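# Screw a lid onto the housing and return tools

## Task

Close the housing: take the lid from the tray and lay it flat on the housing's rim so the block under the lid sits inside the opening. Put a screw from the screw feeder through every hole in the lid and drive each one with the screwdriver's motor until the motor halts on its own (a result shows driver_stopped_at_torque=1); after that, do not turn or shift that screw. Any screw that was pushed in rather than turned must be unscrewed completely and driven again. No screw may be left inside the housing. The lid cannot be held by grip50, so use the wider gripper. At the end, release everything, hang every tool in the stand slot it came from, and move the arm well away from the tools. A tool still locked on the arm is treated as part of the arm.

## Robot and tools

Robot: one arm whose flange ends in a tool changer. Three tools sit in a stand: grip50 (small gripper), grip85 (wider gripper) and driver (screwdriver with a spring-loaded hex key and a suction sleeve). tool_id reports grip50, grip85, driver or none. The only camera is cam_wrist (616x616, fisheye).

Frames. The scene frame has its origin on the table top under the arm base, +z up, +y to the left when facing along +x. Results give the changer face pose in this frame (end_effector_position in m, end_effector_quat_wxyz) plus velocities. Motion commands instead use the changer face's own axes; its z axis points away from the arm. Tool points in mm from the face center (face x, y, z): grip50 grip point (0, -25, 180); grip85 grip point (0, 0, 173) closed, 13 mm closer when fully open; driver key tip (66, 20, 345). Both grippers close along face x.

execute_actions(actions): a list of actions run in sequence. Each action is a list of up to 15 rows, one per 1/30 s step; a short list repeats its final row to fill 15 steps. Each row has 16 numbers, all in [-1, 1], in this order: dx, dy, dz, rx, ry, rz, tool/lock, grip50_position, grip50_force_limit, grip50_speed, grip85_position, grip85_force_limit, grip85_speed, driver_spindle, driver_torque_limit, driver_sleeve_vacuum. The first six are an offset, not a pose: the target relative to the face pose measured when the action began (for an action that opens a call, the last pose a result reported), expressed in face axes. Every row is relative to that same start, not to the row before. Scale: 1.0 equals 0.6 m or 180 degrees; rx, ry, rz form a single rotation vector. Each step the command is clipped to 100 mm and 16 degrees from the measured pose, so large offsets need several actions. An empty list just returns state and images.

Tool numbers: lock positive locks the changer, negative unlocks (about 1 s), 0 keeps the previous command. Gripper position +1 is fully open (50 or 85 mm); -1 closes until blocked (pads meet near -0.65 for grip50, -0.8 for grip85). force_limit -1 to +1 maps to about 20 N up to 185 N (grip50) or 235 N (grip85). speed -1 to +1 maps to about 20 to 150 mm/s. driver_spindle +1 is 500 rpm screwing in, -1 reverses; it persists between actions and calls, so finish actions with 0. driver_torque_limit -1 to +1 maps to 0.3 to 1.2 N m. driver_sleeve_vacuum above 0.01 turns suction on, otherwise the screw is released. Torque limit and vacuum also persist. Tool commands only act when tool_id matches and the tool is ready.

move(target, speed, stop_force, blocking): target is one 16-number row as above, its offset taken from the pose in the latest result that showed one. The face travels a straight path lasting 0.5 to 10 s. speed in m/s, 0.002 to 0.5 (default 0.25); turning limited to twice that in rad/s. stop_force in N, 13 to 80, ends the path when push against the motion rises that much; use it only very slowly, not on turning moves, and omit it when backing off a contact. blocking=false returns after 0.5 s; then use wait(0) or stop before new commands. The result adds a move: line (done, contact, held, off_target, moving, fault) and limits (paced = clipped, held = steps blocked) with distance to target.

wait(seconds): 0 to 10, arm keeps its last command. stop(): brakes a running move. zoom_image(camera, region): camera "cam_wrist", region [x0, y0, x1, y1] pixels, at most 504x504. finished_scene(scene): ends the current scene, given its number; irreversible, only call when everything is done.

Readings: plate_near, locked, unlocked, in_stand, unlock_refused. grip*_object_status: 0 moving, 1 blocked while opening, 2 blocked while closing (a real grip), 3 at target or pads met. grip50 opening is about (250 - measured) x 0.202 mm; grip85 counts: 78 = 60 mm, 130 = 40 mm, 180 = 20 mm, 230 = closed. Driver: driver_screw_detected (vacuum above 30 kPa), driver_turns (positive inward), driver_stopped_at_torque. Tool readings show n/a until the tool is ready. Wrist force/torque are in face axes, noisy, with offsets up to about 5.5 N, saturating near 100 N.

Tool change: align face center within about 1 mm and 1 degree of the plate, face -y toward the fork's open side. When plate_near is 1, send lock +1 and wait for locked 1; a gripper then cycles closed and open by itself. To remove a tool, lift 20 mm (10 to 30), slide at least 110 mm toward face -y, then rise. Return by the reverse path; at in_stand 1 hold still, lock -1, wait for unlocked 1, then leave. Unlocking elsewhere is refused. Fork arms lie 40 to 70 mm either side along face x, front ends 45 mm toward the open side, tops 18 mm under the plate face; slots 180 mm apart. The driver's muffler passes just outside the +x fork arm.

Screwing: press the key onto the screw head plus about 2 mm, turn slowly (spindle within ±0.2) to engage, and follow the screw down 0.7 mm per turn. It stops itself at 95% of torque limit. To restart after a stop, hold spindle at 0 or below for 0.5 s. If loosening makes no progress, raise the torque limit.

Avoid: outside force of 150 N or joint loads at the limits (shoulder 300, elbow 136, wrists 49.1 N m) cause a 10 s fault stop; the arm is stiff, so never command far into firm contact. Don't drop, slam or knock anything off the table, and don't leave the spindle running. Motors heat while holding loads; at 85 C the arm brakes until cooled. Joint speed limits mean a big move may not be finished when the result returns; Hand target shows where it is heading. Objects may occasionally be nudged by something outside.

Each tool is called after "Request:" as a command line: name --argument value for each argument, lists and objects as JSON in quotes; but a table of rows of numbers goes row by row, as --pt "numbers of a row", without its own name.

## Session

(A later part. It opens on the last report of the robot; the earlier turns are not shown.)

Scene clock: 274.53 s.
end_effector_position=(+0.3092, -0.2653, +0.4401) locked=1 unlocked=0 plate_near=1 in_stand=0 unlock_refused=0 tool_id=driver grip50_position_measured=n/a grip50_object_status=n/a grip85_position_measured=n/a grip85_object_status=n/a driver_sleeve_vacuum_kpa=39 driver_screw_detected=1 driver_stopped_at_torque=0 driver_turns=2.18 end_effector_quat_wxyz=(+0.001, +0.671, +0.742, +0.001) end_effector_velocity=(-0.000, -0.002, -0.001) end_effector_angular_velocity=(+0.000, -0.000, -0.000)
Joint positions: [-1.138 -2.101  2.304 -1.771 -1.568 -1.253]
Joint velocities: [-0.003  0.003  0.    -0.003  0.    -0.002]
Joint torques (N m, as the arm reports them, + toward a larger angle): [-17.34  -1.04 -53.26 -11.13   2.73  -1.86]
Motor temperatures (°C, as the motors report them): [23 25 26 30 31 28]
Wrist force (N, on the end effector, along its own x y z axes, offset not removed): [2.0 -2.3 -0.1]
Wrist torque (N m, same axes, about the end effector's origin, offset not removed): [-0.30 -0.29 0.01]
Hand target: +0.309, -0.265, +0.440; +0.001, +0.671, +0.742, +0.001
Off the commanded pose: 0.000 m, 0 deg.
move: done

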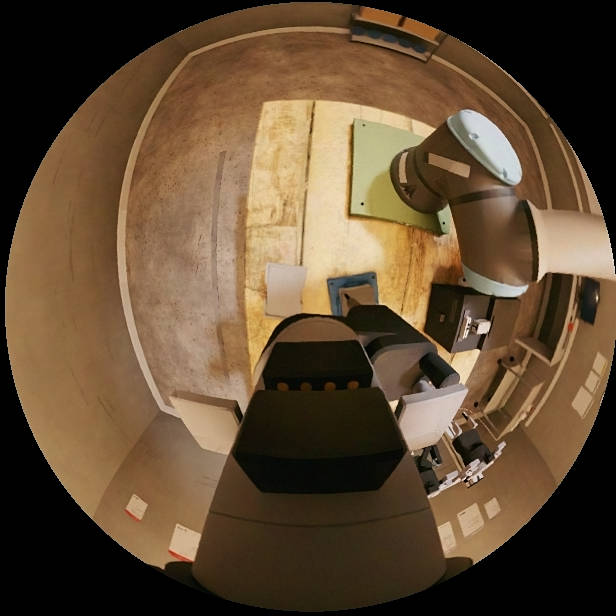

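Request:
move --target '[0.001,0.0065,0,0,0,0,0,0,0,0,0,0,0,0,0,1]' --speed 0.02

Request:
zoom_image --camera "cam_wrist" --region '[321,270,361,310]'

Request:
move --target '[0,0,0.02,0,0,0,0,0,0,0,0,0,0,0,0,1]' --speed 0.02

Request:
zoom_image --camera "cam_wrist" --region '[321,270,361,310]'

Scene clock: 282.27 s.
end_effector_position=(+0.3129, -0.2643, +0.4401) locked=1 unlocked=0 plate_near=1 in_stand=0 unlock_refused=0 tool_id=driver grip50_position_measured=n/a grip50_object_status=n/a grip85_position_measured=n/a grip85_object_status=n/a driver_sleeve_vacuum_kpa=39 driver_screw_detected=1 driver_stopped_at_torque=0 driver_turns=2.18 end_effector_quat_wxyz=(+0.001, +0.671, +0.742, +0.001) end_effector_velocity=(+0.001, +0.000, -0.000) end_effector_angular_velocity=(+0.001, -0.000, -0.000)
Joint positions: [-1.128 -2.096  2.301 -1.774 -1.568 -1.243]
Joint velocities: [ 0.004  0.002 -0.001 -0.001  0.001  0.004]
Joint torques (N m, as the arm reports them, + toward a larger angle): [ 21.8   -0.4  -71.6  -10.72   2.09   2.11]
Motor temperatures (°C, as the motors report them): [23 25 26 30 31 28]
Wrist force (N, on the end effector, along its own x y z axes, offset not removed): [-0.3 -7.5 -0.2]
Wrist torque (N m, same axes, about the end effector's origin, offset not removed): [-0.71 -0.16 0.10]
Hand target: +0.313, -0.264, +0.440; +0.001, +0.671, +0.742, +0.001
Off the commanded pose: 0.000 m, 0 deg.
move: done

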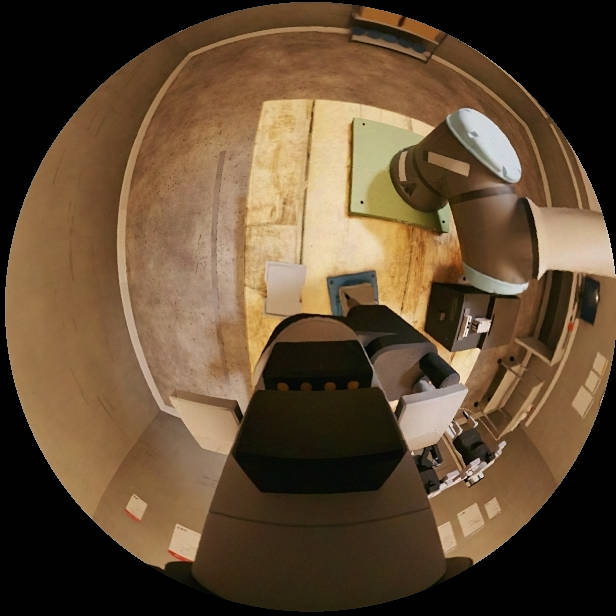

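Region (321, 270, 361, 310) of cam_wrist's 616x616 image, scaled by 12.600, with more detail than that image has.

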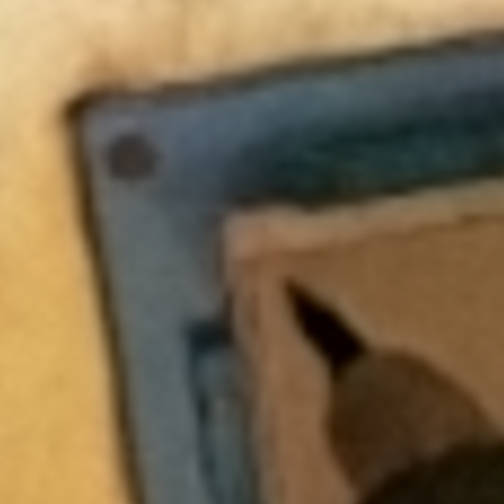

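Scene clock: 283.17 s.
end_effector_position=(+0.3130, -0.2643, +0.4282) locked=1 unlocked=0 plate_near=1 in_stand=0 unlock_refused=0 tool_id=driver grip50_position_measured=n/a grip50_object_status=n/a grip85_position_measured=n/a grip85_object_status=n/a driver_sleeve_vacuum_kpa=39 driver_screw_detected=1 driver_stopped_at_torque=0 driver_turns=2.18 end_effector_quat_wxyz=(+0.001, +0.671, +0.742, +0.001) end_effector_velocity=(+0.000, -0.000, -0.002) end_effector_angular_velocity=(-0.001, -0.000, +0.000)
Joint positions: [-1.128 -2.09   2.32  -1.798 -1.568 -1.243]
Joint velocities: [ 0.     0.001  0.003 -0.004 -0.     0.   ]
Joint torques (N m, as the arm reports them, + toward a larger angle): [  4.    -1.76 -53.33 -11.35   2.74  -1.3 ]
Motor temperatures (°C, as the motors report them): [23 25 26 30 31 28]
Wrist force (N, on the end effector, along its own x y z axes, offset not removed): [-1.0 1.1 -0.9]
Wrist torque (N m, same axes, about the end effector's origin, offset not removed): [-0.16 0.00 0.00]
Hand target: +0.313, -0.264, +0.428; +0.001, +0.671, +0.742, +0.001
Off the commanded pose: 0.000 m, 0 deg.
move: done

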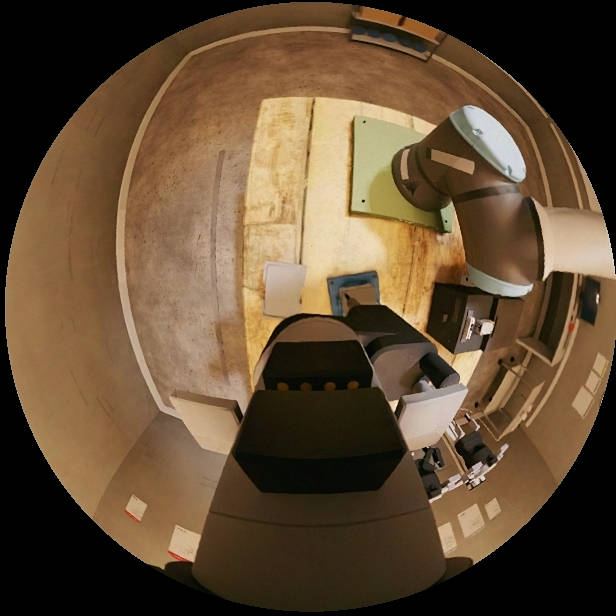

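Region (321, 270, 361, 310) of cam_wrist's 616x616 image, scaled by 12.600, with more detail than that image has.

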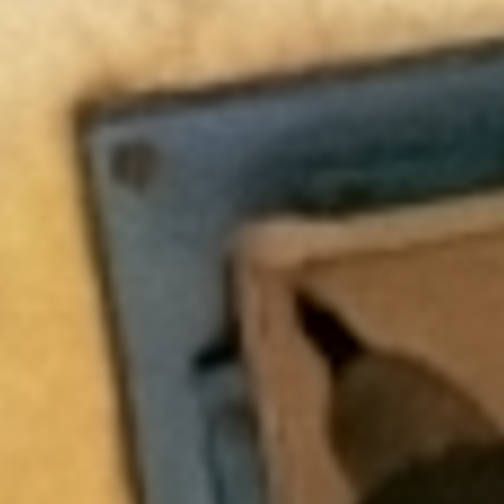

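Request:
move --target '[0.0006,0.001,0.015,0,0,0,0,0,0,0,0,0,0,0,0,1]' --speed 0.005

Request:
move --target '[0,0,0.004,0,0,0,0,0,0,0,0,0,0,0,0,1]' --speed 0.003

Scene clock: 291.07 s.
end_effector_position=(+0.3135, -0.2639, +0.4193) locked=1 unlocked=0 plate_near=1 in_stand=0 unlock_refused=0 tool_id=driver grip50_position_measured=n/a grip50_object_status=n/a grip85_position_measured=n/a grip85_object_status=n/a driver_sleeve_vacuum_kpa=30 driver_screw_detected=0 driver_stopped_at_torque=0 driver_turns=2.18 end_effector_quat_wxyz=(+0.001, +0.671, +0.742, +0.001) end_effector_velocity=(+0.000, +0.000, -0.001) end_effector_angular_velocity=(+0.000, -0.000, +0.001)
Joint positions: [-1.126 -2.085  2.334 -1.817 -1.568 -1.241]
Joint velocities: [ 0.001  0.001  0.002 -0.002  0.001 -0.001]
Joint torques (N m, as the arm reports them, + toward a larger angle): [ 17.93  -1.48 -51.35  -9.73   1.32   2.35]
Motor temperatures (°C, as the motors report them): [23 25 26 30 31 28]
Wrist force (N, on the end effector, along its own x y z axes, offset not removed): [-1.5 -1.3 0.0]
Wrist torque (N m, same axes, about the end effector's origin, offset not removed): [-0.37 -0.25 0.10]
Hand target: +0.314, -0.264, +0.419; +0.001, +0.671, +0.742, +0.001
Off the commanded pose: 0.000 m, 0 deg.
move: done

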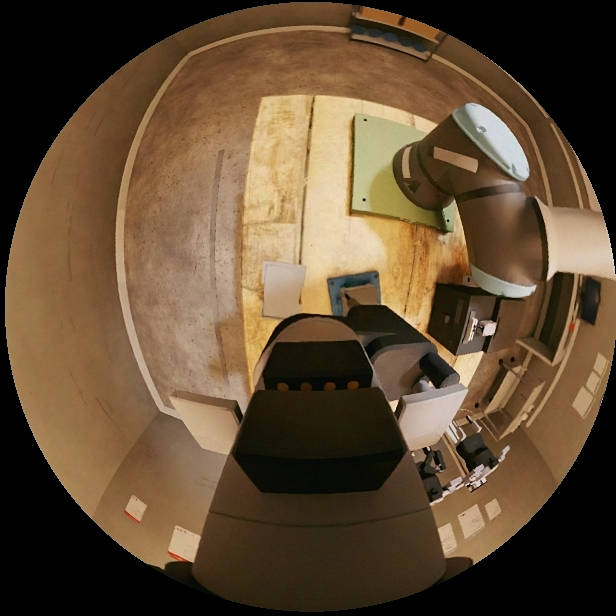

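Scene clock: 292.10 s.
end_effector_position=(+0.3135, -0.2639, +0.4170) locked=1 unlocked=0 plate_near=1 in_stand=0 unlock_refused=0 tool_id=driver grip50_position_measured=n/a grip50_object_status=n/a grip85_position_measured=n/a grip85_object_status=n/a driver_sleeve_vacuum_kpa=31 driver_screw_detected=1 driver_stopped_at_torque=0 driver_turns=2.18 end_effector_quat_wxyz=(+0.001, +0.671, +0.742, +0.001) end_effector_velocity=(-0.000, -0.000, -0.001) end_effector_angular_velocity=(-0.001, +0.001, -0.000)
Joint positions: [-1.126 -2.084  2.337 -1.822 -1.568 -1.241]
Joint velocities: [-0.001  0.     0.001 -0.002 -0.001 -0.   ]
Joint torques (N m, as the arm reports them, + toward a larger angle): [ 16.07  -0.22 -50.43  -9.68   2.19   1.51]
Motor temperatures (°C, as the motors report them): [23 25 26 30 31 28]
Wrist force (N, on the end effector, along its own x y z axes, offset not removed): [-2.6 0.0 -4.0]
Wrist torque (N m, same axes, about the end effector's origin, offset not removed): [-0.54 -0.19 0.22]
Hand target: +0.314, -0.264, +0.417; +0.001, +0.671, +0.742, +0.001
Off the commanded pose: 0.000 m, 0 deg.
move: done

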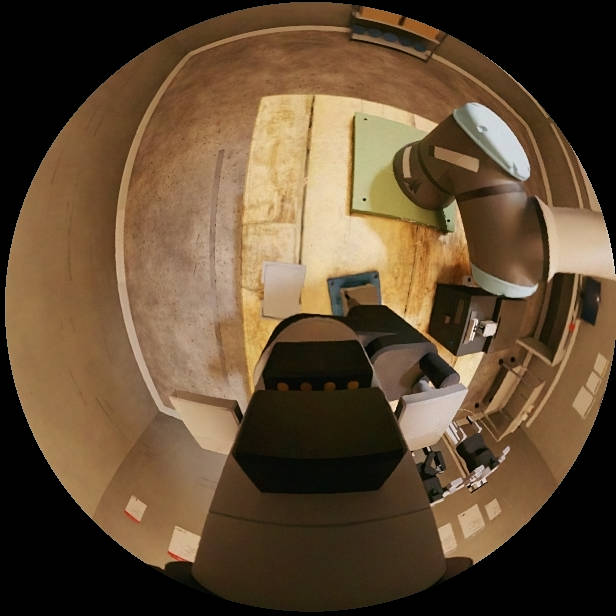

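In the hole, at the thread; force points −x, +y.

Request:
move --target '[-0.001,0.0006,0,0,0,0,0,0,0,0,0,0,0,0,0,1]' --speed 0.002

Request:
move --target '[0,0,0.004,0,0,0,0,0,0,0,0,0,0,0.2,0,1]' --speed 0.002

Request:
execute_actions --actions '[[[0,0,0,0,0,0,0,0,0,0,0,0,0,0.2,0,1]],[[0,0,0,0,0,0,0,0,0,0,0,0,0,0,0,1]]]'

Scene clock: 300.37 s.
end_effector_position=(+0.3139, -0.2644, +0.4170) locked=1 unlocked=0 plate_near=1 in_stand=0 unlock_refused=0 tool_id=driver grip50_position_measured=n/a grip50_object_status=n/a grip85_position_measured=n/a grip85_object_status=n/a driver_sleeve_vacuum_kpa=39 driver_screw_detected=1 driver_stopped_at_torque=0 driver_turns=2.18 end_effector_quat_wxyz=(+0.001, +0.671, +0.742, +0.001) end_effector_velocity=(+0.000, +0.000, -0.000) end_effector_angular_velocity=(+0.001, -0.000, +0.001)
Joint positions: [-1.126 -2.082  2.337 -1.823 -1.568 -1.241]
Joint velocities: [ 0.001  0.001  0.    -0.     0.    -0.   ]
Joint torques (N m, as the arm reports them, + toward a larger angle): [ 16.32  -1.1  -67.36 -10.12   1.95   1.91]
Motor temperatures (°C, as the motors report them): [23 25 26 30 31 28]
Wrist force (N, on the end effector, along its own x y z axes, offset not removed): [-0.6 -2.6 -3.5]
Wrist torque (N m, same axes, about the end effector's origin, offset not removed): [-0.44 0.19 0.09]
Hand target: +0.314, -0.264, +0.417; +0.001, +0.671, +0.742, +0.001
Off the commanded pose: 0.000 m, 0 deg.
move: done

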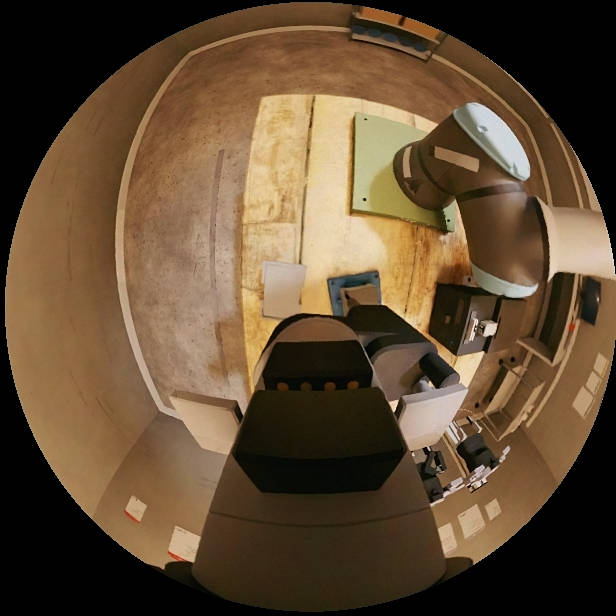

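Scene clock: 301.80 s.
end_effector_position=(+0.3139, -0.2644, +0.4146) locked=1 unlocked=0 plate_near=1 in_stand=0 unlock_refused=0 tool_id=driver grip50_position_measured=n/a grip50_object_status=n/a grip85_position_measured=n/a grip85_object_status=n/a driver_sleeve_vacuum_kpa=39 driver_screw_detected=1 driver_stopped_at_torque=0 driver_turns=4.52 end_effector_quat_wxyz=(+0.001, +0.671, +0.742, +0.001) end_effector_velocity=(-0.000, +0.000, -0.001) end_effector_angular_velocity=(+0.000, +0.001, -0.000)
Joint positions: [-1.126 -2.081  2.34  -1.828 -1.568 -1.241]
Joint velocities: [ 0.     0.     0.001 -0.001 -0.001  0.   ]
Joint torques (N m, as the arm reports them, + toward a larger angle): [ 17.05   1.77 -50.23 -10.74   2.05   1.81]
Motor temperatures (°C, as the motors report them): [23 25 26 30 31 28]
Wrist force (N, on the end effector, along its own x y z axes, offset not removed): [0.5 -3.3 -5.5]
Wrist torque (N m, same axes, about the end effector's origin, offset not removed): [-0.54 0.41 0.12]
Hand target: +0.314, -0.264, +0.415; +0.001, +0.671, +0.742, +0.001
Off the commanded pose: 0.000 m, 0 deg.
move: done

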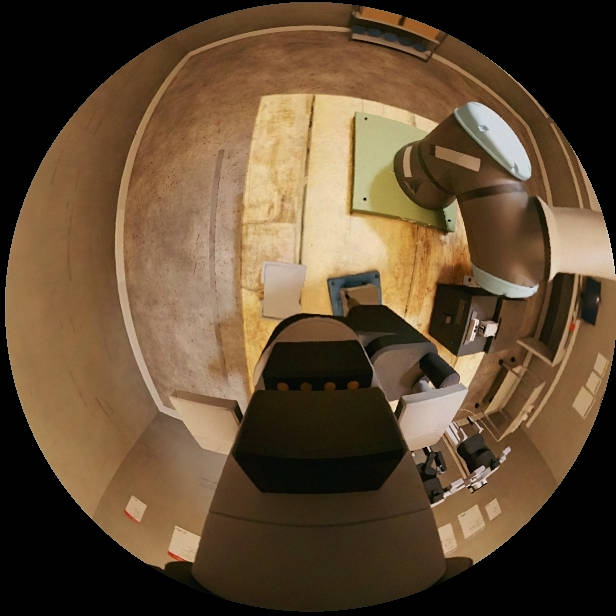

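Scene clock: 302.80 s.
end_effector_position=(+0.3140, -0.2644, +0.4146) locked=1 unlocked=0 plate_near=1 in_stand=0 unlock_refused=0 tool_id=driver grip50_position_measured=n/a grip50_object_status=n/a grip85_position_measured=n/a grip85_object_status=n/a driver_sleeve_vacuum_kpa=39 driver_screw_detected=1 driver_stopped_at_torque=0 driver_turns=5.35 end_effector_quat_wxyz=(+0.001, +0.671, +0.742, +0.001) end_effector_velocity=(+0.000, -0.000, +0.001) end_effector_angular_velocity=(-0.000, +0.000, -0.000)
Joint positions: [-1.126 -2.081  2.34  -1.828 -1.568 -1.241]
Joint velocities: [ 0.    -0.    -0.001  0.001 -0.     0.   ]
Joint torques (N m, as the arm reports them, + toward a larger angle): [ 18.24  -3.2  -51.78  -9.7    1.59   1.58]
Motor temperatures (°C, as the motors report them): [23 25 26 30 31 28]
Wrist force (N, on the end effector, along its own x y z axes, offset not removed): [0.2 -0.6 -5.0]
Wrist torque (N m, same axes, about the end effector's origin, offset not removed): [-0.21 0.36 0.12]
Hand target: +0.314, -0.264, +0.415; +0.001, +0.671, +0.742, +0.001
Off the commanded pose: 0.000 m, 0 deg.

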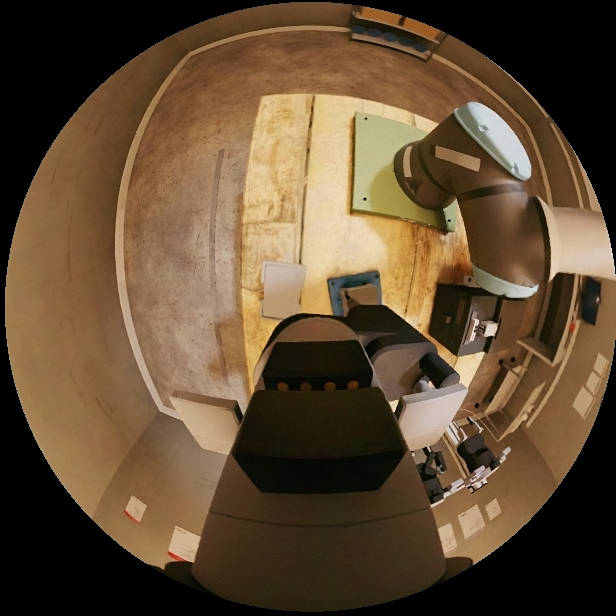

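Request:
execute_actions --actions '[[[0,0,0,0,0,0,0,0,0,0,0,0,0,0.2,0,1]],[[0,0,0,0,0,0,0,0,0,0,0,0,0,0.2,0,1]],[[0,0,0,0,0,0,0,0,0,0,0,0,0,0.2,0,1]],[[0,0,0,0,0,0,0,0,0,0,0,0,0,0.2,0,1]],[[0,0,0,0,0,0,0,0,0,0,0,0,0,0,0,1]]]'

Request:
zoom_image --camera "cam_wrist" --region '[321,270,361,310]'

Scene clock: 311.53 s.
end_effector_position=(+0.3140, -0.2644, +0.4146) locked=1 unlocked=0 plate_near=1 in_stand=0 unlock_refused=0 tool_id=driver grip50_position_measured=n/a grip50_object_status=n/a grip85_position_measured=n/a grip85_object_status=n/a driver_sleeve_vacuum_kpa=40 driver_screw_detected=1 driver_stopped_at_torque=1 driver_turns=8.39 end_effector_quat_wxyz=(+0.001, +0.671, +0.742, +0.001) end_effector_velocity=(+0.000, -0.000, +0.000) end_effector_angular_velocity=(+0.000, -0.001, -0.000)
Joint positions: [-1.126 -2.081  2.34  -1.828 -1.568 -1.241]
Joint velocities: [-0.001  0.    -0.001  0.     0.001 -0.001]
Joint torques (N m, as the arm reports them, + toward a larger angle): [ 17.34  -3.3  -52.07 -10.16   1.97   1.71]
Motor temperatures (°C, as the motors report them): [23 25 26 30 31 28]
Wrist force (N, on the end effector, along its own x y z axes, offset not removed): [-0.7 -3.0 -2.3]
Wrist torque (N m, same axes, about the end effector's origin, offset not removed): [-0.49 0.27 0.19]
Hand target: +0.314, -0.264, +0.415; +0.001, +0.671, +0.742, +0.001
Off the commanded pose: 0.000 m, 0 deg.

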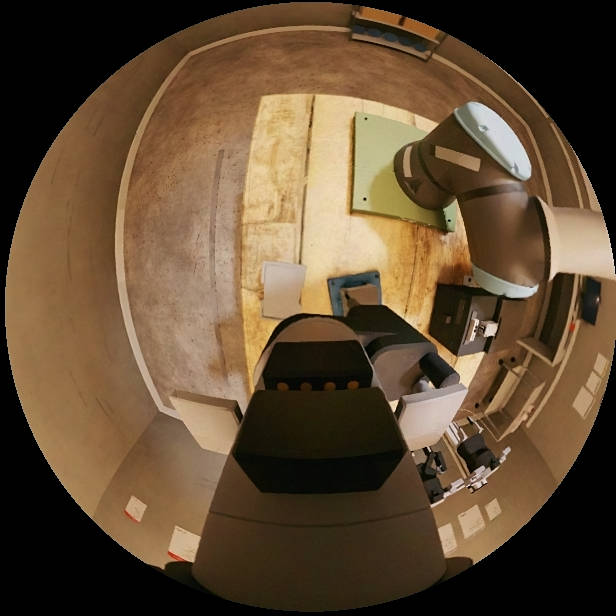

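Region (321, 270, 361, 310) of cam_wrist's 616x616 image, scaled by 12.600, with more detail than that image has.

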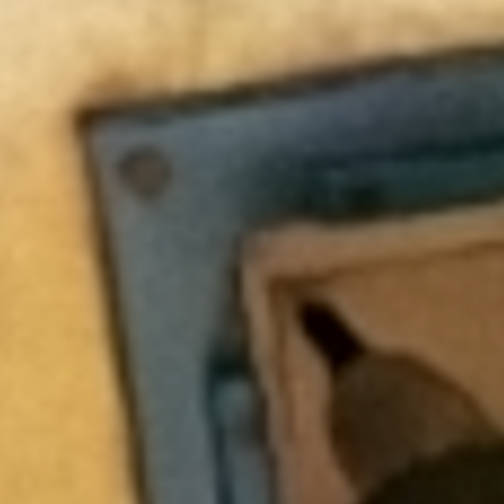

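Request:
move --target '[0,0,-0.059,0,0,0,0,0,0,0,0,0,0,0,0,0]' --speed 0.03

Request:
zoom_image --camera "cam_wrist" --region '[321,270,361,310]'

Request:
move --target '[0.35,0.1068,-0.135,0,0,0,0,0,0,0,0,0,0,0,0,0]'

Request:
move --target '[0.145,0,0,0,0,0,0,0,0,0,0,0,0,0,0,0]' --speed 0.1

Request:
zoom_image --camera "cam_wrist" --region '[321,270,361,310]'

Scene clock: 320.47 s.
end_effector_position=(+0.3139, -0.2644, +0.4498) locked=1 unlocked=0 plate_near=1 in_stand=0 unlock_refused=0 tool_id=driver grip50_position_measured=n/a grip50_object_status=n/a grip85_position_measured=n/a grip85_object_status=n/a driver_sleeve_vacuum_kpa=0 driver_screw_detected=0 driver_stopped_at_torque=1 driver_turns=8.39 end_effector_quat_wxyz=(+0.001, +0.671, +0.742, +0.001) end_effector_velocity=(-0.000, -0.000, +0.002) end_effector_angular_velocity=(+0.000, +0.000, -0.000)
Joint positions: [-1.126 -2.098  2.285 -1.755 -1.568 -1.241]
Joint velocities: [-0.    -0.001 -0.003  0.004  0.     0.   ]
Joint torques (N m, as the arm reports them, + toward a larger angle): [-13.33 -23.57 -70.74  -4.61   1.6   -1.73]
Motor temperatures (°C, as the motors report them): [23 25 26 30 31 28]
Wrist force (N, on the end effector, along its own x y z axes, offset not removed): [1.4 0.0 1.2]
Wrist torque (N m, same axes, about the end effector's origin, offset not removed): [-0.23 -0.28 0.05]
Hand target: +0.314, -0.264, +0.450; +0.001, +0.671, +0.742, +0.001
Off the commanded pose: 0.000 m, 0 deg.
move: done

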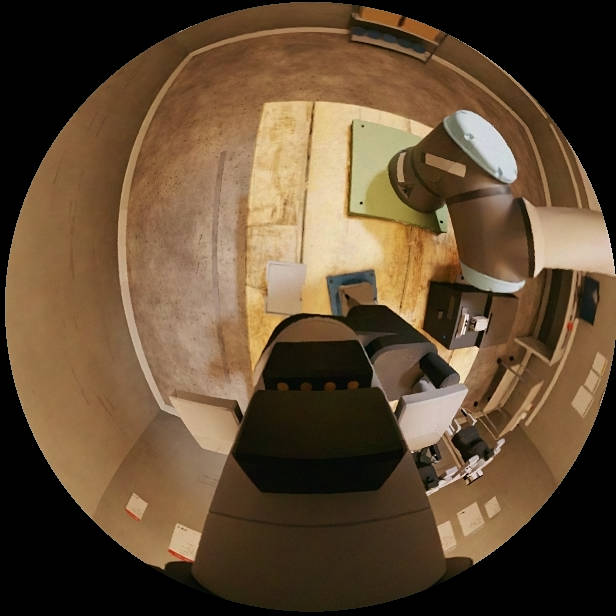

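Region (321, 270, 361, 310) of cam_wrist's 616x616 image, scaled by 12.600, with more detail than that image has.

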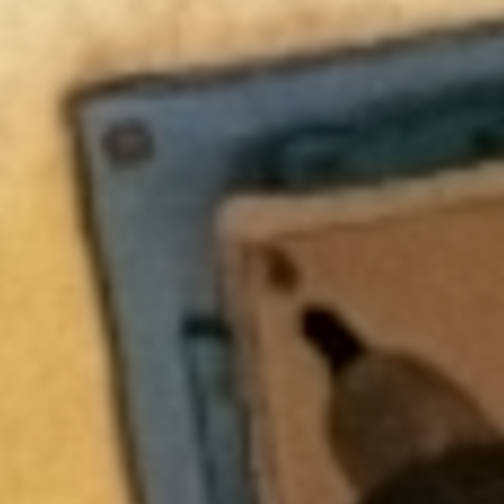

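Scene clock: 322.03 s.
end_effector_position=(+0.3561, -0.0490, +0.5308) locked=1 unlocked=0 plate_near=1 in_stand=0 unlock_refused=0 tool_id=driver grip50_position_measured=n/a grip50_object_status=n/a grip85_position_measured=n/a grip85_object_status=n/a driver_sleeve_vacuum_kpa=0 driver_screw_detected=0 driver_stopped_at_torque=1 driver_turns=8.39 end_effector_quat_wxyz=(+0.001, +0.671, +0.742, +0.001) end_effector_velocity=(+0.001, +0.001, +0.000) end_effector_angular_velocity=(-0.000, +0.000, -0.001)
Joint positions: [-0.634 -2.231  2.195 -1.533 -1.568 -0.749]
Joint velocities: [ 0.005  0.002 -0.001 -0.    -0.     0.006]
Joint torques (N m, as the arm reports them, + toward a larger angle): [ 19.65   8.77 -72.7   -4.93  -1.82   2.15]
Motor temperatures (°C, as the motors report them): [23 25 26 30 31 28]
Wrist force (N, on the end effector, along its own x y z axes, offset not removed): [-0.6 -2.4 -2.5]
Wrist torque (N m, same axes, about the end effector's origin, offset not removed): [-0.31 -0.03 0.18]
Hand target: +0.356, -0.049, +0.531; +0.001, +0.671, +0.742, +0.000
Off the commanded pose: 0.000 m, 0 deg.
move: done

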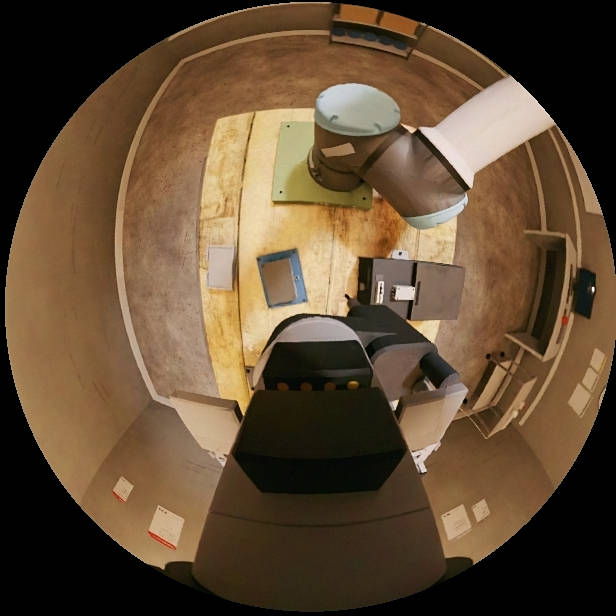

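Scene clock: 323.37 s.
end_effector_position=(+0.3471, +0.0374, +0.5307) locked=1 unlocked=0 plate_near=1 in_stand=0 unlock_refused=0 tool_id=driver grip50_position_measured=n/a grip50_object_status=n/a grip85_position_measured=n/a grip85_object_status=n/a driver_sleeve_vacuum_kpa=0 driver_screw_detected=0 driver_stopped_at_torque=1 driver_turns=8.39 end_effector_quat_wxyz=(+0.001, +0.671, +0.742, +0.000) end_effector_velocity=(+0.000, +0.002, +0.001) end_effector_angular_velocity=(-0.001, -0.001, -0.000)
Joint positions: [-0.407 -2.256  2.203 -1.517 -1.568 -0.522]
Joint velocities: [ 0.007  0.001 -0.001 -0.001 -0.001  0.007]
Joint torques (N m, as the arm reports them, + toward a larger angle): [ 18.99  13.5  -71.49 -11.16  -2.17   1.61]
Motor temperatures (°C, as the motors report them): [23 25 26 30 31 28]
Wrist force (N, on the end effector, along its own x y z axes, offset not removed): [-1.0 -0.7 -3.2]
Wrist torque (N m, same axes, about the end effector's origin, offset not removed): [-0.21 -0.03 0.14]
Hand target: +0.347, +0.038, +0.531; +0.001, +0.671, +0.742, +0.000
Off the commanded pose: 0.000 m, 0 deg.
move: done

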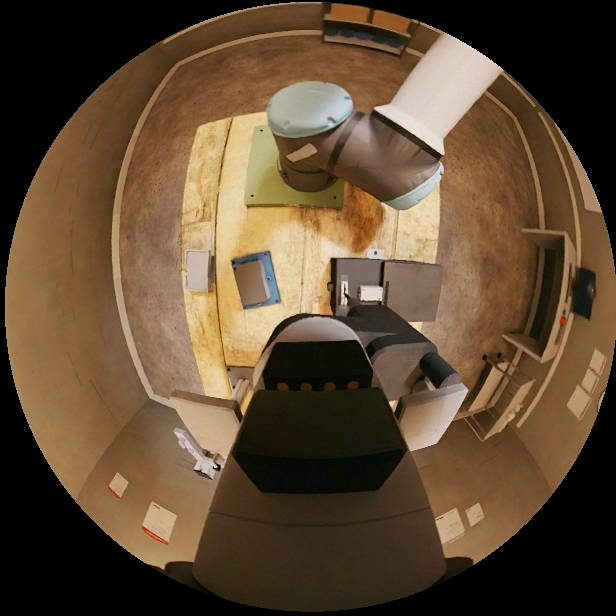

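Region (321, 270, 361, 310) of cam_wrist's 616x616 image, scaled by 12.600, with more detail than that image has.

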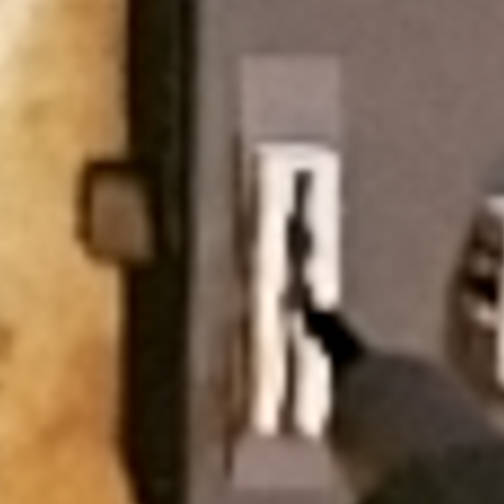

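Request:
move --target '[0,0.0005,0.019,0,0,0,0,0,0,0,0,0,0,0,0,0]' --speed 0.02

Request:
move --target '[0,0,0.019,0,0,0,0,0,0,0,0,0,0,0.1,0,1]' --speed 0.005 --stop_force 15

Request:
move --target '[0,0,-0.045,0,0,0,0,0,0,0,0,0,0,0,0,1]' --speed 0.03

Request:
move --target '[-0.12,0,-0.01,0,0,0,0,0,0,0,0,0,0,0,0,1]' --speed 0.1

Request:
move --target '[-0.2374,0.0528,0.152,0,0,0,0,0,0,0,0,0,0,0,0,1]' --speed 0.15

Request:
zoom_image --camera "cam_wrist" --region '[321,270,361,310]'

Scene clock: 343.53 s.
end_effector_position=(+0.3475, +0.0374, +0.5195) locked=1 unlocked=0 plate_near=1 in_stand=0 unlock_refused=0 tool_id=driver grip50_position_measured=n/a grip50_object_status=n/a grip85_position_measured=n/a grip85_object_status=n/a driver_sleeve_vacuum_kpa=0 driver_screw_detected=0 driver_stopped_at_torque=1 driver_turns=8.39 end_effector_quat_wxyz=(+0.001, +0.671, +0.742, +0.000) end_effector_velocity=(-0.000, -0.000, -0.001) end_effector_angular_velocity=(-0.001, +0.000, -0.001)
Joint positions: [-0.406 -2.257  2.223 -1.536 -1.568 -0.522]
Joint velocities: [-0.    -0.     0.003 -0.003 -0.001  0.001]
Joint torques (N m, as the arm reports them, + toward a larger angle): [ 17.76 -12.17 -54.16 -11.55   2.83  -0.6 ]
Motor temperatures (°C, as the motors report them): [23 25 26 30 31 28]
Wrist force (N, on the end effector, along its own x y z axes, offset not removed): [-0.9 -2.4 -0.4]
Wrist torque (N m, same axes, about the end effector's origin, offset not removed): [-0.40 0.08 0.18]
Hand target: +0.347, +0.037, +0.519; +0.001, +0.671, +0.742, +0.000
Off the commanded pose: 0.000 m, 0 deg.
move: done

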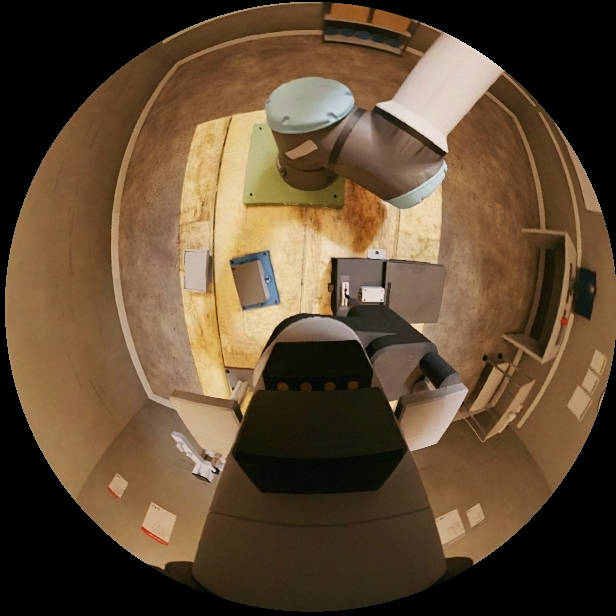

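Scene clock: 346.03 s.
end_effector_position=(+0.3475, +0.0374, +0.5082) locked=1 unlocked=0 plate_near=1 in_stand=0 unlock_refused=0 tool_id=driver grip50_position_measured=n/a grip50_object_status=n/a grip85_position_measured=n/a grip85_object_status=n/a driver_sleeve_vacuum_kpa=39 driver_screw_detected=1 driver_stopped_at_torque=0 driver_turns=10.46 end_effector_quat_wxyz=(+0.001, +0.671, +0.742, +0.000) end_effector_velocity=(+0.000, +0.000, -0.000) end_effector_angular_velocity=(-0.000, -0.000, +0.000)
Joint positions: [-0.406 -2.257  2.243 -1.555 -1.568 -0.521]
Joint velocities: [ 0.     0.     0.001 -0.001 -0.     0.   ]
Joint torques (N m, as the arm reports them, + toward a larger angle): [ 18.57 -10.07 -51.57 -10.98   2.53   2.12]
Motor temperatures (°C, as the motors report them): [23 25 26 30 31 28]
Wrist force (N, on the end effector, along its own x y z axes, offset not removed): [-1.2 -5.3 -7.0]
Wrist torque (N m, same axes, about the end effector's origin, offset not removed): [-0.59 0.20 0.21]
Hand target: +0.347, +0.037, +0.508; +0.001, +0.671, +0.742, +0.000
Off the commanded pose: 0.000 m, 0 deg.
move: done

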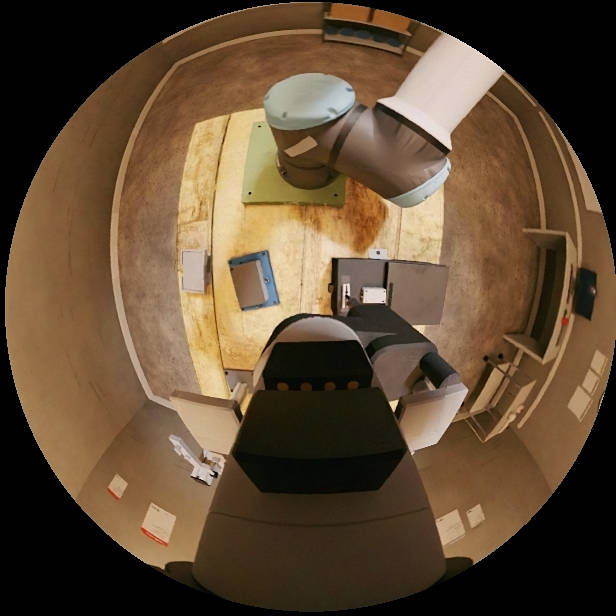

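Scene clock: 347.27 s.
end_effector_position=(+0.3474, +0.0375, +0.5350) locked=1 unlocked=0 plate_near=1 in_stand=0 unlock_refused=0 tool_id=driver grip50_position_measured=n/a grip50_object_status=n/a grip85_position_measured=n/a grip85_object_status=n/a driver_sleeve_vacuum_kpa=39 driver_screw_detected=1 driver_stopped_at_torque=0 driver_turns=10.46 end_effector_quat_wxyz=(+0.001, +0.671, +0.742, +0.000) end_effector_velocity=(+0.000, -0.000, +0.002) end_effector_angular_velocity=(-0.001, -0.000, -0.001)
Joint positions: [-0.406 -2.255  2.195 -1.51  -1.568 -0.522]
Joint velocities: [-0.001  0.    -0.004  0.003 -0.001  0.   ]
Joint torques (N m, as the arm reports them, + toward a larger angle): [-15.98  11.55 -72.95  -5.2    2.19  -1.74]
Motor temperatures (°C, as the motors report them): [23 25 26 30 31 28]
Wrist force (N, on the end effector, along its own x y z axes, offset not removed): [0.7 0.7 -1.5]
Wrist torque (N m, same axes, about the end effector's origin, offset not removed): [-0.27 -0.15 0.18]
Hand target: +0.347, +0.037, +0.535; +0.001, +0.671, +0.742, +0.000
Off the commanded pose: 0.000 m, 0 deg.
move: done

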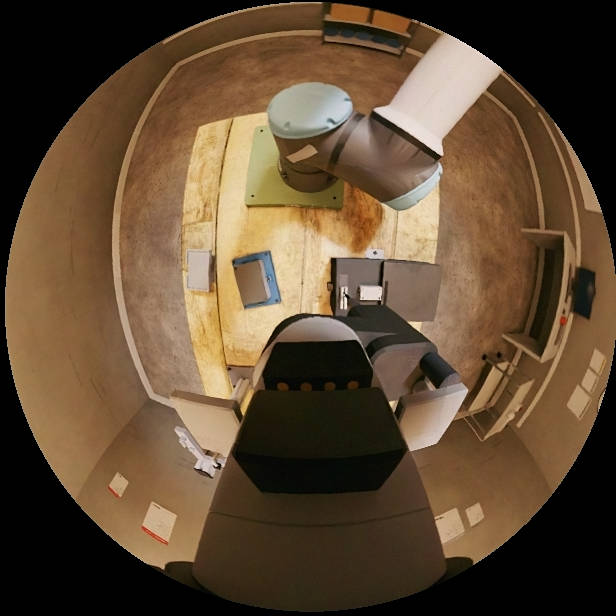

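Scene clock: 348.43 s.
end_effector_position=(+0.3547, -0.0340, +0.5410) locked=1 unlocked=0 plate_near=1 in_stand=0 unlock_refused=0 tool_id=driver grip50_position_measured=n/a grip50_object_status=n/a grip85_position_measured=n/a grip85_object_status=n/a driver_sleeve_vacuum_kpa=39 driver_screw_detected=1 driver_stopped_at_torque=0 driver_turns=10.46 end_effector_quat_wxyz=(+0.001, +0.671, +0.742, +0.000) end_effector_velocity=(+0.000, -0.002, +0.000) end_effector_angular_velocity=(-0.000, -0.000, +0.001)
Joint positions: [-0.597 -2.238  2.179 -1.511 -1.568 -0.713]
Joint velocities: [-0.004  0.001 -0.001 -0.    -0.    -0.005]
Joint torques (N m, as the arm reports them, + toward a larger angle): [-13.83  11.25 -71.4  -11.51   2.63  -1.6 ]
Motor temperatures (°C, as the motors report them): [23 25 26 30 31 28]
Wrist force (N, on the end effector, along its own x y z axes, offset not removed): [-0.5 -1.5 2.8]
Wrist torque (N m, same axes, about the end effector's origin, offset not removed): [-0.28 -0.18 0.26]
Hand target: +0.355, -0.034, +0.541; +0.001, +0.671, +0.742, +0.001
Off the commanded pose: 0.000 m, 0 deg.
move: done

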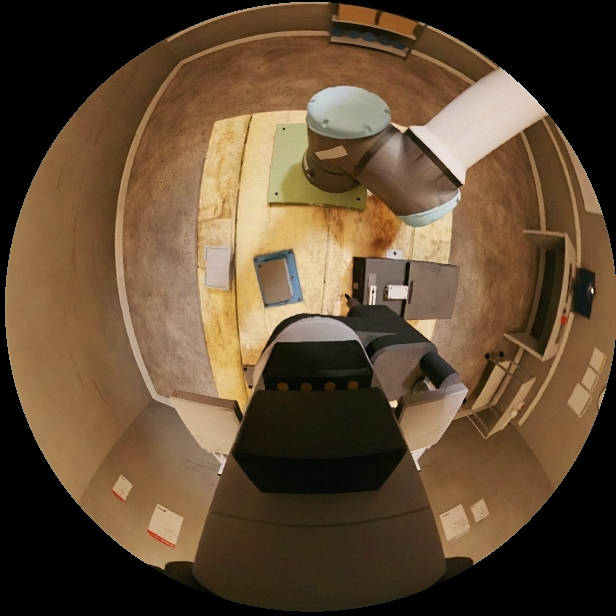

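Scene clock: 350.10 s.
end_effector_position=(+0.4009, -0.1724, +0.4500) locked=1 unlocked=0 plate_near=1 in_stand=0 unlock_refused=0 tool_id=driver grip50_position_measured=n/a grip50_object_status=n/a grip85_position_measured=n/a grip85_object_status=n/a driver_sleeve_vacuum_kpa=39 driver_screw_detected=1 driver_stopped_at_torque=0 driver_turns=10.46 end_effector_quat_wxyz=(+0.001, +0.671, +0.742, +0.001) end_effector_velocity=(+0.001, -0.002, -0.001) end_effector_angular_velocity=(-0.000, -0.001, +0.000)
Joint positions: [-0.805 -2.04   2.257 -1.786 -1.568 -0.921]
Joint velocities: [-0.001  0.003 -0.    -0.004  0.    -0.001]
Joint torques (N m, as the arm reports them, + toward a larger angle): [-16.17  -6.03 -53.68 -10.92   3.06  -1.35]
Motor temperatures (°C, as the motors report them): [23 25 26 30 31 28]
Wrist force (N, on the end effector, along its own x y z axes, offset not removed): [-1.9 -1.4 -3.2]
Wrist torque (N m, same axes, about the end effector's origin, offset not removed): [-0.18 0.00 0.11]
Hand target: +0.401, -0.173, +0.450; +0.001, +0.671, +0.742, +0.001
Off the commanded pose: 0.000 m, 0 deg.
move: done

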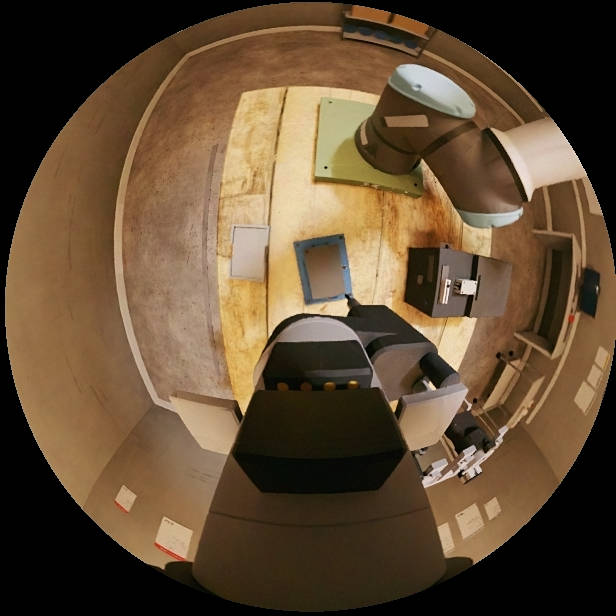

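Region (321, 270, 361, 310) of cam_wrist's 616x616 image, scaled by 12.600, with more detail than that image has.

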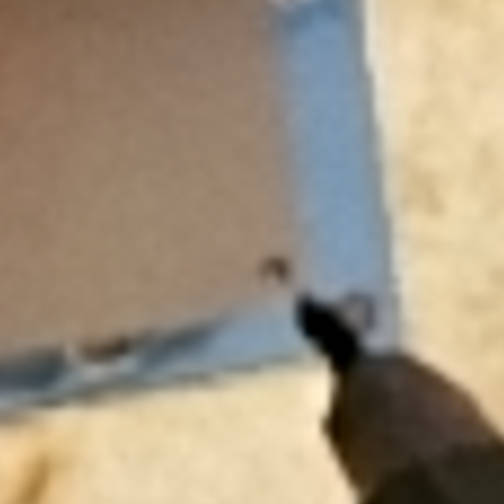

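Request:
move --target '[-0.0024,-0.0015,0.035,0,0,0,0,0,0,0,0,0,0,0,0,1]' --speed 0.02

Request:
move --target '[0,0,0.013,0,0,0,0,0,0,0,0,0,0,0,0,1]' --speed 0.004

Request:
move --target '[0,0,0.004,0,0,0,0,0,0,0,0,0,0,0,0,1]' --speed 0.003

Scene clock: 358.70 s.
end_effector_position=(+0.4001, -0.1739, +0.4292) locked=1 unlocked=0 plate_near=1 in_stand=0 unlock_refused=0 tool_id=driver grip50_position_measured=n/a grip50_object_status=n/a grip85_position_measured=n/a grip85_object_status=n/a driver_sleeve_vacuum_kpa=39 driver_screw_detected=1 driver_stopped_at_torque=0 driver_turns=10.46 end_effector_quat_wxyz=(+0.001, +0.671, +0.742, +0.001) end_effector_velocity=(+0.000, +0.000, -0.002) end_effector_angular_velocity=(+0.000, -0.001, +0.000)
Joint positions: [-0.809 -2.029  2.289 -1.828 -1.568 -0.924]
Joint velocities: [ 0.     0.001  0.003 -0.004  0.001 -0.   ]
Joint torques (N m, as the arm reports them, + toward a larger angle): [-16.07  -3.49 -52.93 -11.05   2.25  -1.87]
Motor temperatures (°C, as the motors report them): [23 25 26 30 31 28]
Wrist force (N, on the end effector, along its own x y z axes, offset not removed): [-1.7 -1.5 2.0]
Wrist torque (N m, same axes, about the end effector's origin, offset not removed): [-0.25 -0.04 0.10]
Hand target: +0.400, -0.174, +0.429; +0.001, +0.671, +0.742, +0.001
Off the commanded pose: 0.000 m, 0 deg.
move: done

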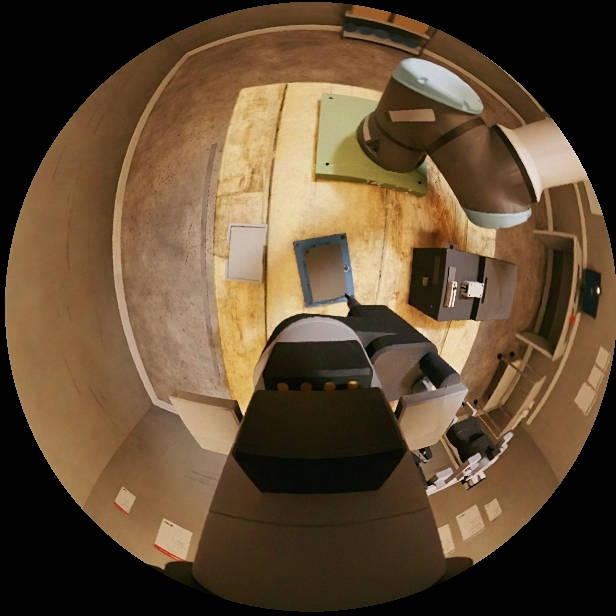

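Scene clock: 360.87 s.
end_effector_position=(+0.4001, -0.1739, +0.4215) locked=1 unlocked=0 plate_near=1 in_stand=0 unlock_refused=0 tool_id=driver grip50_position_measured=n/a grip50_object_status=n/a grip85_position_measured=n/a grip85_object_status=n/a driver_sleeve_vacuum_kpa=30 driver_screw_detected=0 driver_stopped_at_torque=0 driver_turns=10.46 end_effector_quat_wxyz=(+0.001, +0.671, +0.742, +0.001) end_effector_velocity=(+0.000, +0.000, -0.001) end_effector_angular_velocity=(+0.000, -0.001, +0.000)
Joint positions: [-0.809 -2.025  2.301 -1.845 -1.568 -0.924]
Joint velocities: [-0.     0.     0.001 -0.002  0.001 -0.   ]
Joint torques (N m, as the arm reports them, + toward a larger angle): [  5.49  -7.16 -51.54 -11.17   2.16   2.45]
Motor temperatures (°C, as the motors report them): [23 25 26 30 31 28]
Wrist force (N, on the end effector, along its own x y z axes, offset not removed): [-2.8 1.3 -1.3]
Wrist torque (N m, same axes, about the end effector's origin, offset not removed): [-0.06 0.06 0.16]
Hand target: +0.400, -0.174, +0.421; +0.001, +0.671, +0.742, +0.001
Off the commanded pose: 0.000 m, 0 deg.
move: done

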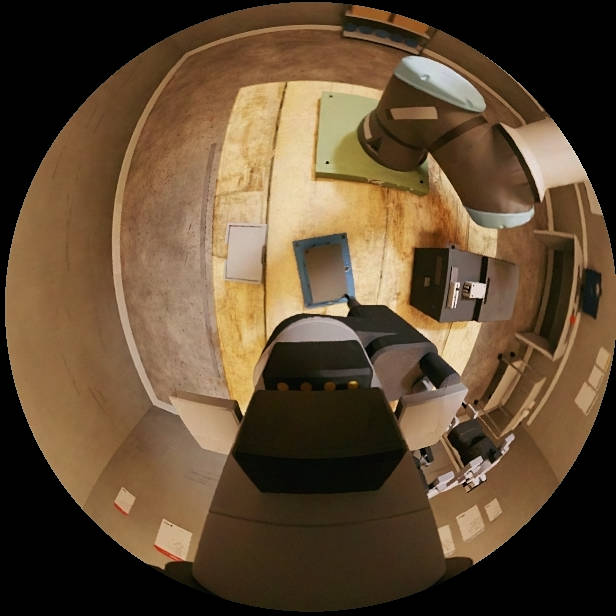

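Scene clock: 361.90 s.
end_effector_position=(+0.4002, -0.1739, +0.4191) locked=1 unlocked=0 plate_near=1 in_stand=0 unlock_refused=0 tool_id=driver grip50_position_measured=n/a grip50_object_status=n/a grip85_position_measured=n/a grip85_object_status=n/a driver_sleeve_vacuum_kpa=33 driver_screw_detected=1 driver_stopped_at_torque=0 driver_turns=10.46 end_effector_quat_wxyz=(+0.001, +0.671, +0.742, +0.001) end_effector_velocity=(-0.000, +0.000, -0.001) end_effector_angular_velocity=(+0.001, -0.000, +0.001)
Joint positions: [-0.809 -2.024  2.304 -1.85  -1.568 -0.924]
Joint velocities: [ 0.     0.     0.001 -0.001  0.001 -0.001]
Joint torques (N m, as the arm reports them, + toward a larger angle): [  6.79  -4.64 -50.25 -10.56   2.67   1.94]
Motor temperatures (°C, as the motors report them): [23 25 26 30 31 28]
Wrist force (N, on the end effector, along its own x y z axes, offset not removed): [-3.0 -0.3 -7.7]
Wrist torque (N m, same axes, about the end effector's origin, offset not removed): [-0.75 -0.02 0.22]
Hand target: +0.400, -0.174, +0.419; +0.001, +0.671, +0.742, +0.001
Off the commanded pose: 0.000 m, 0 deg.
move: done

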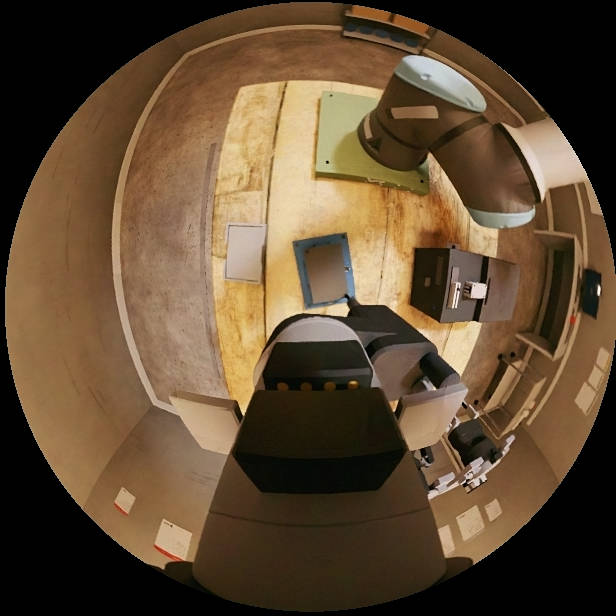

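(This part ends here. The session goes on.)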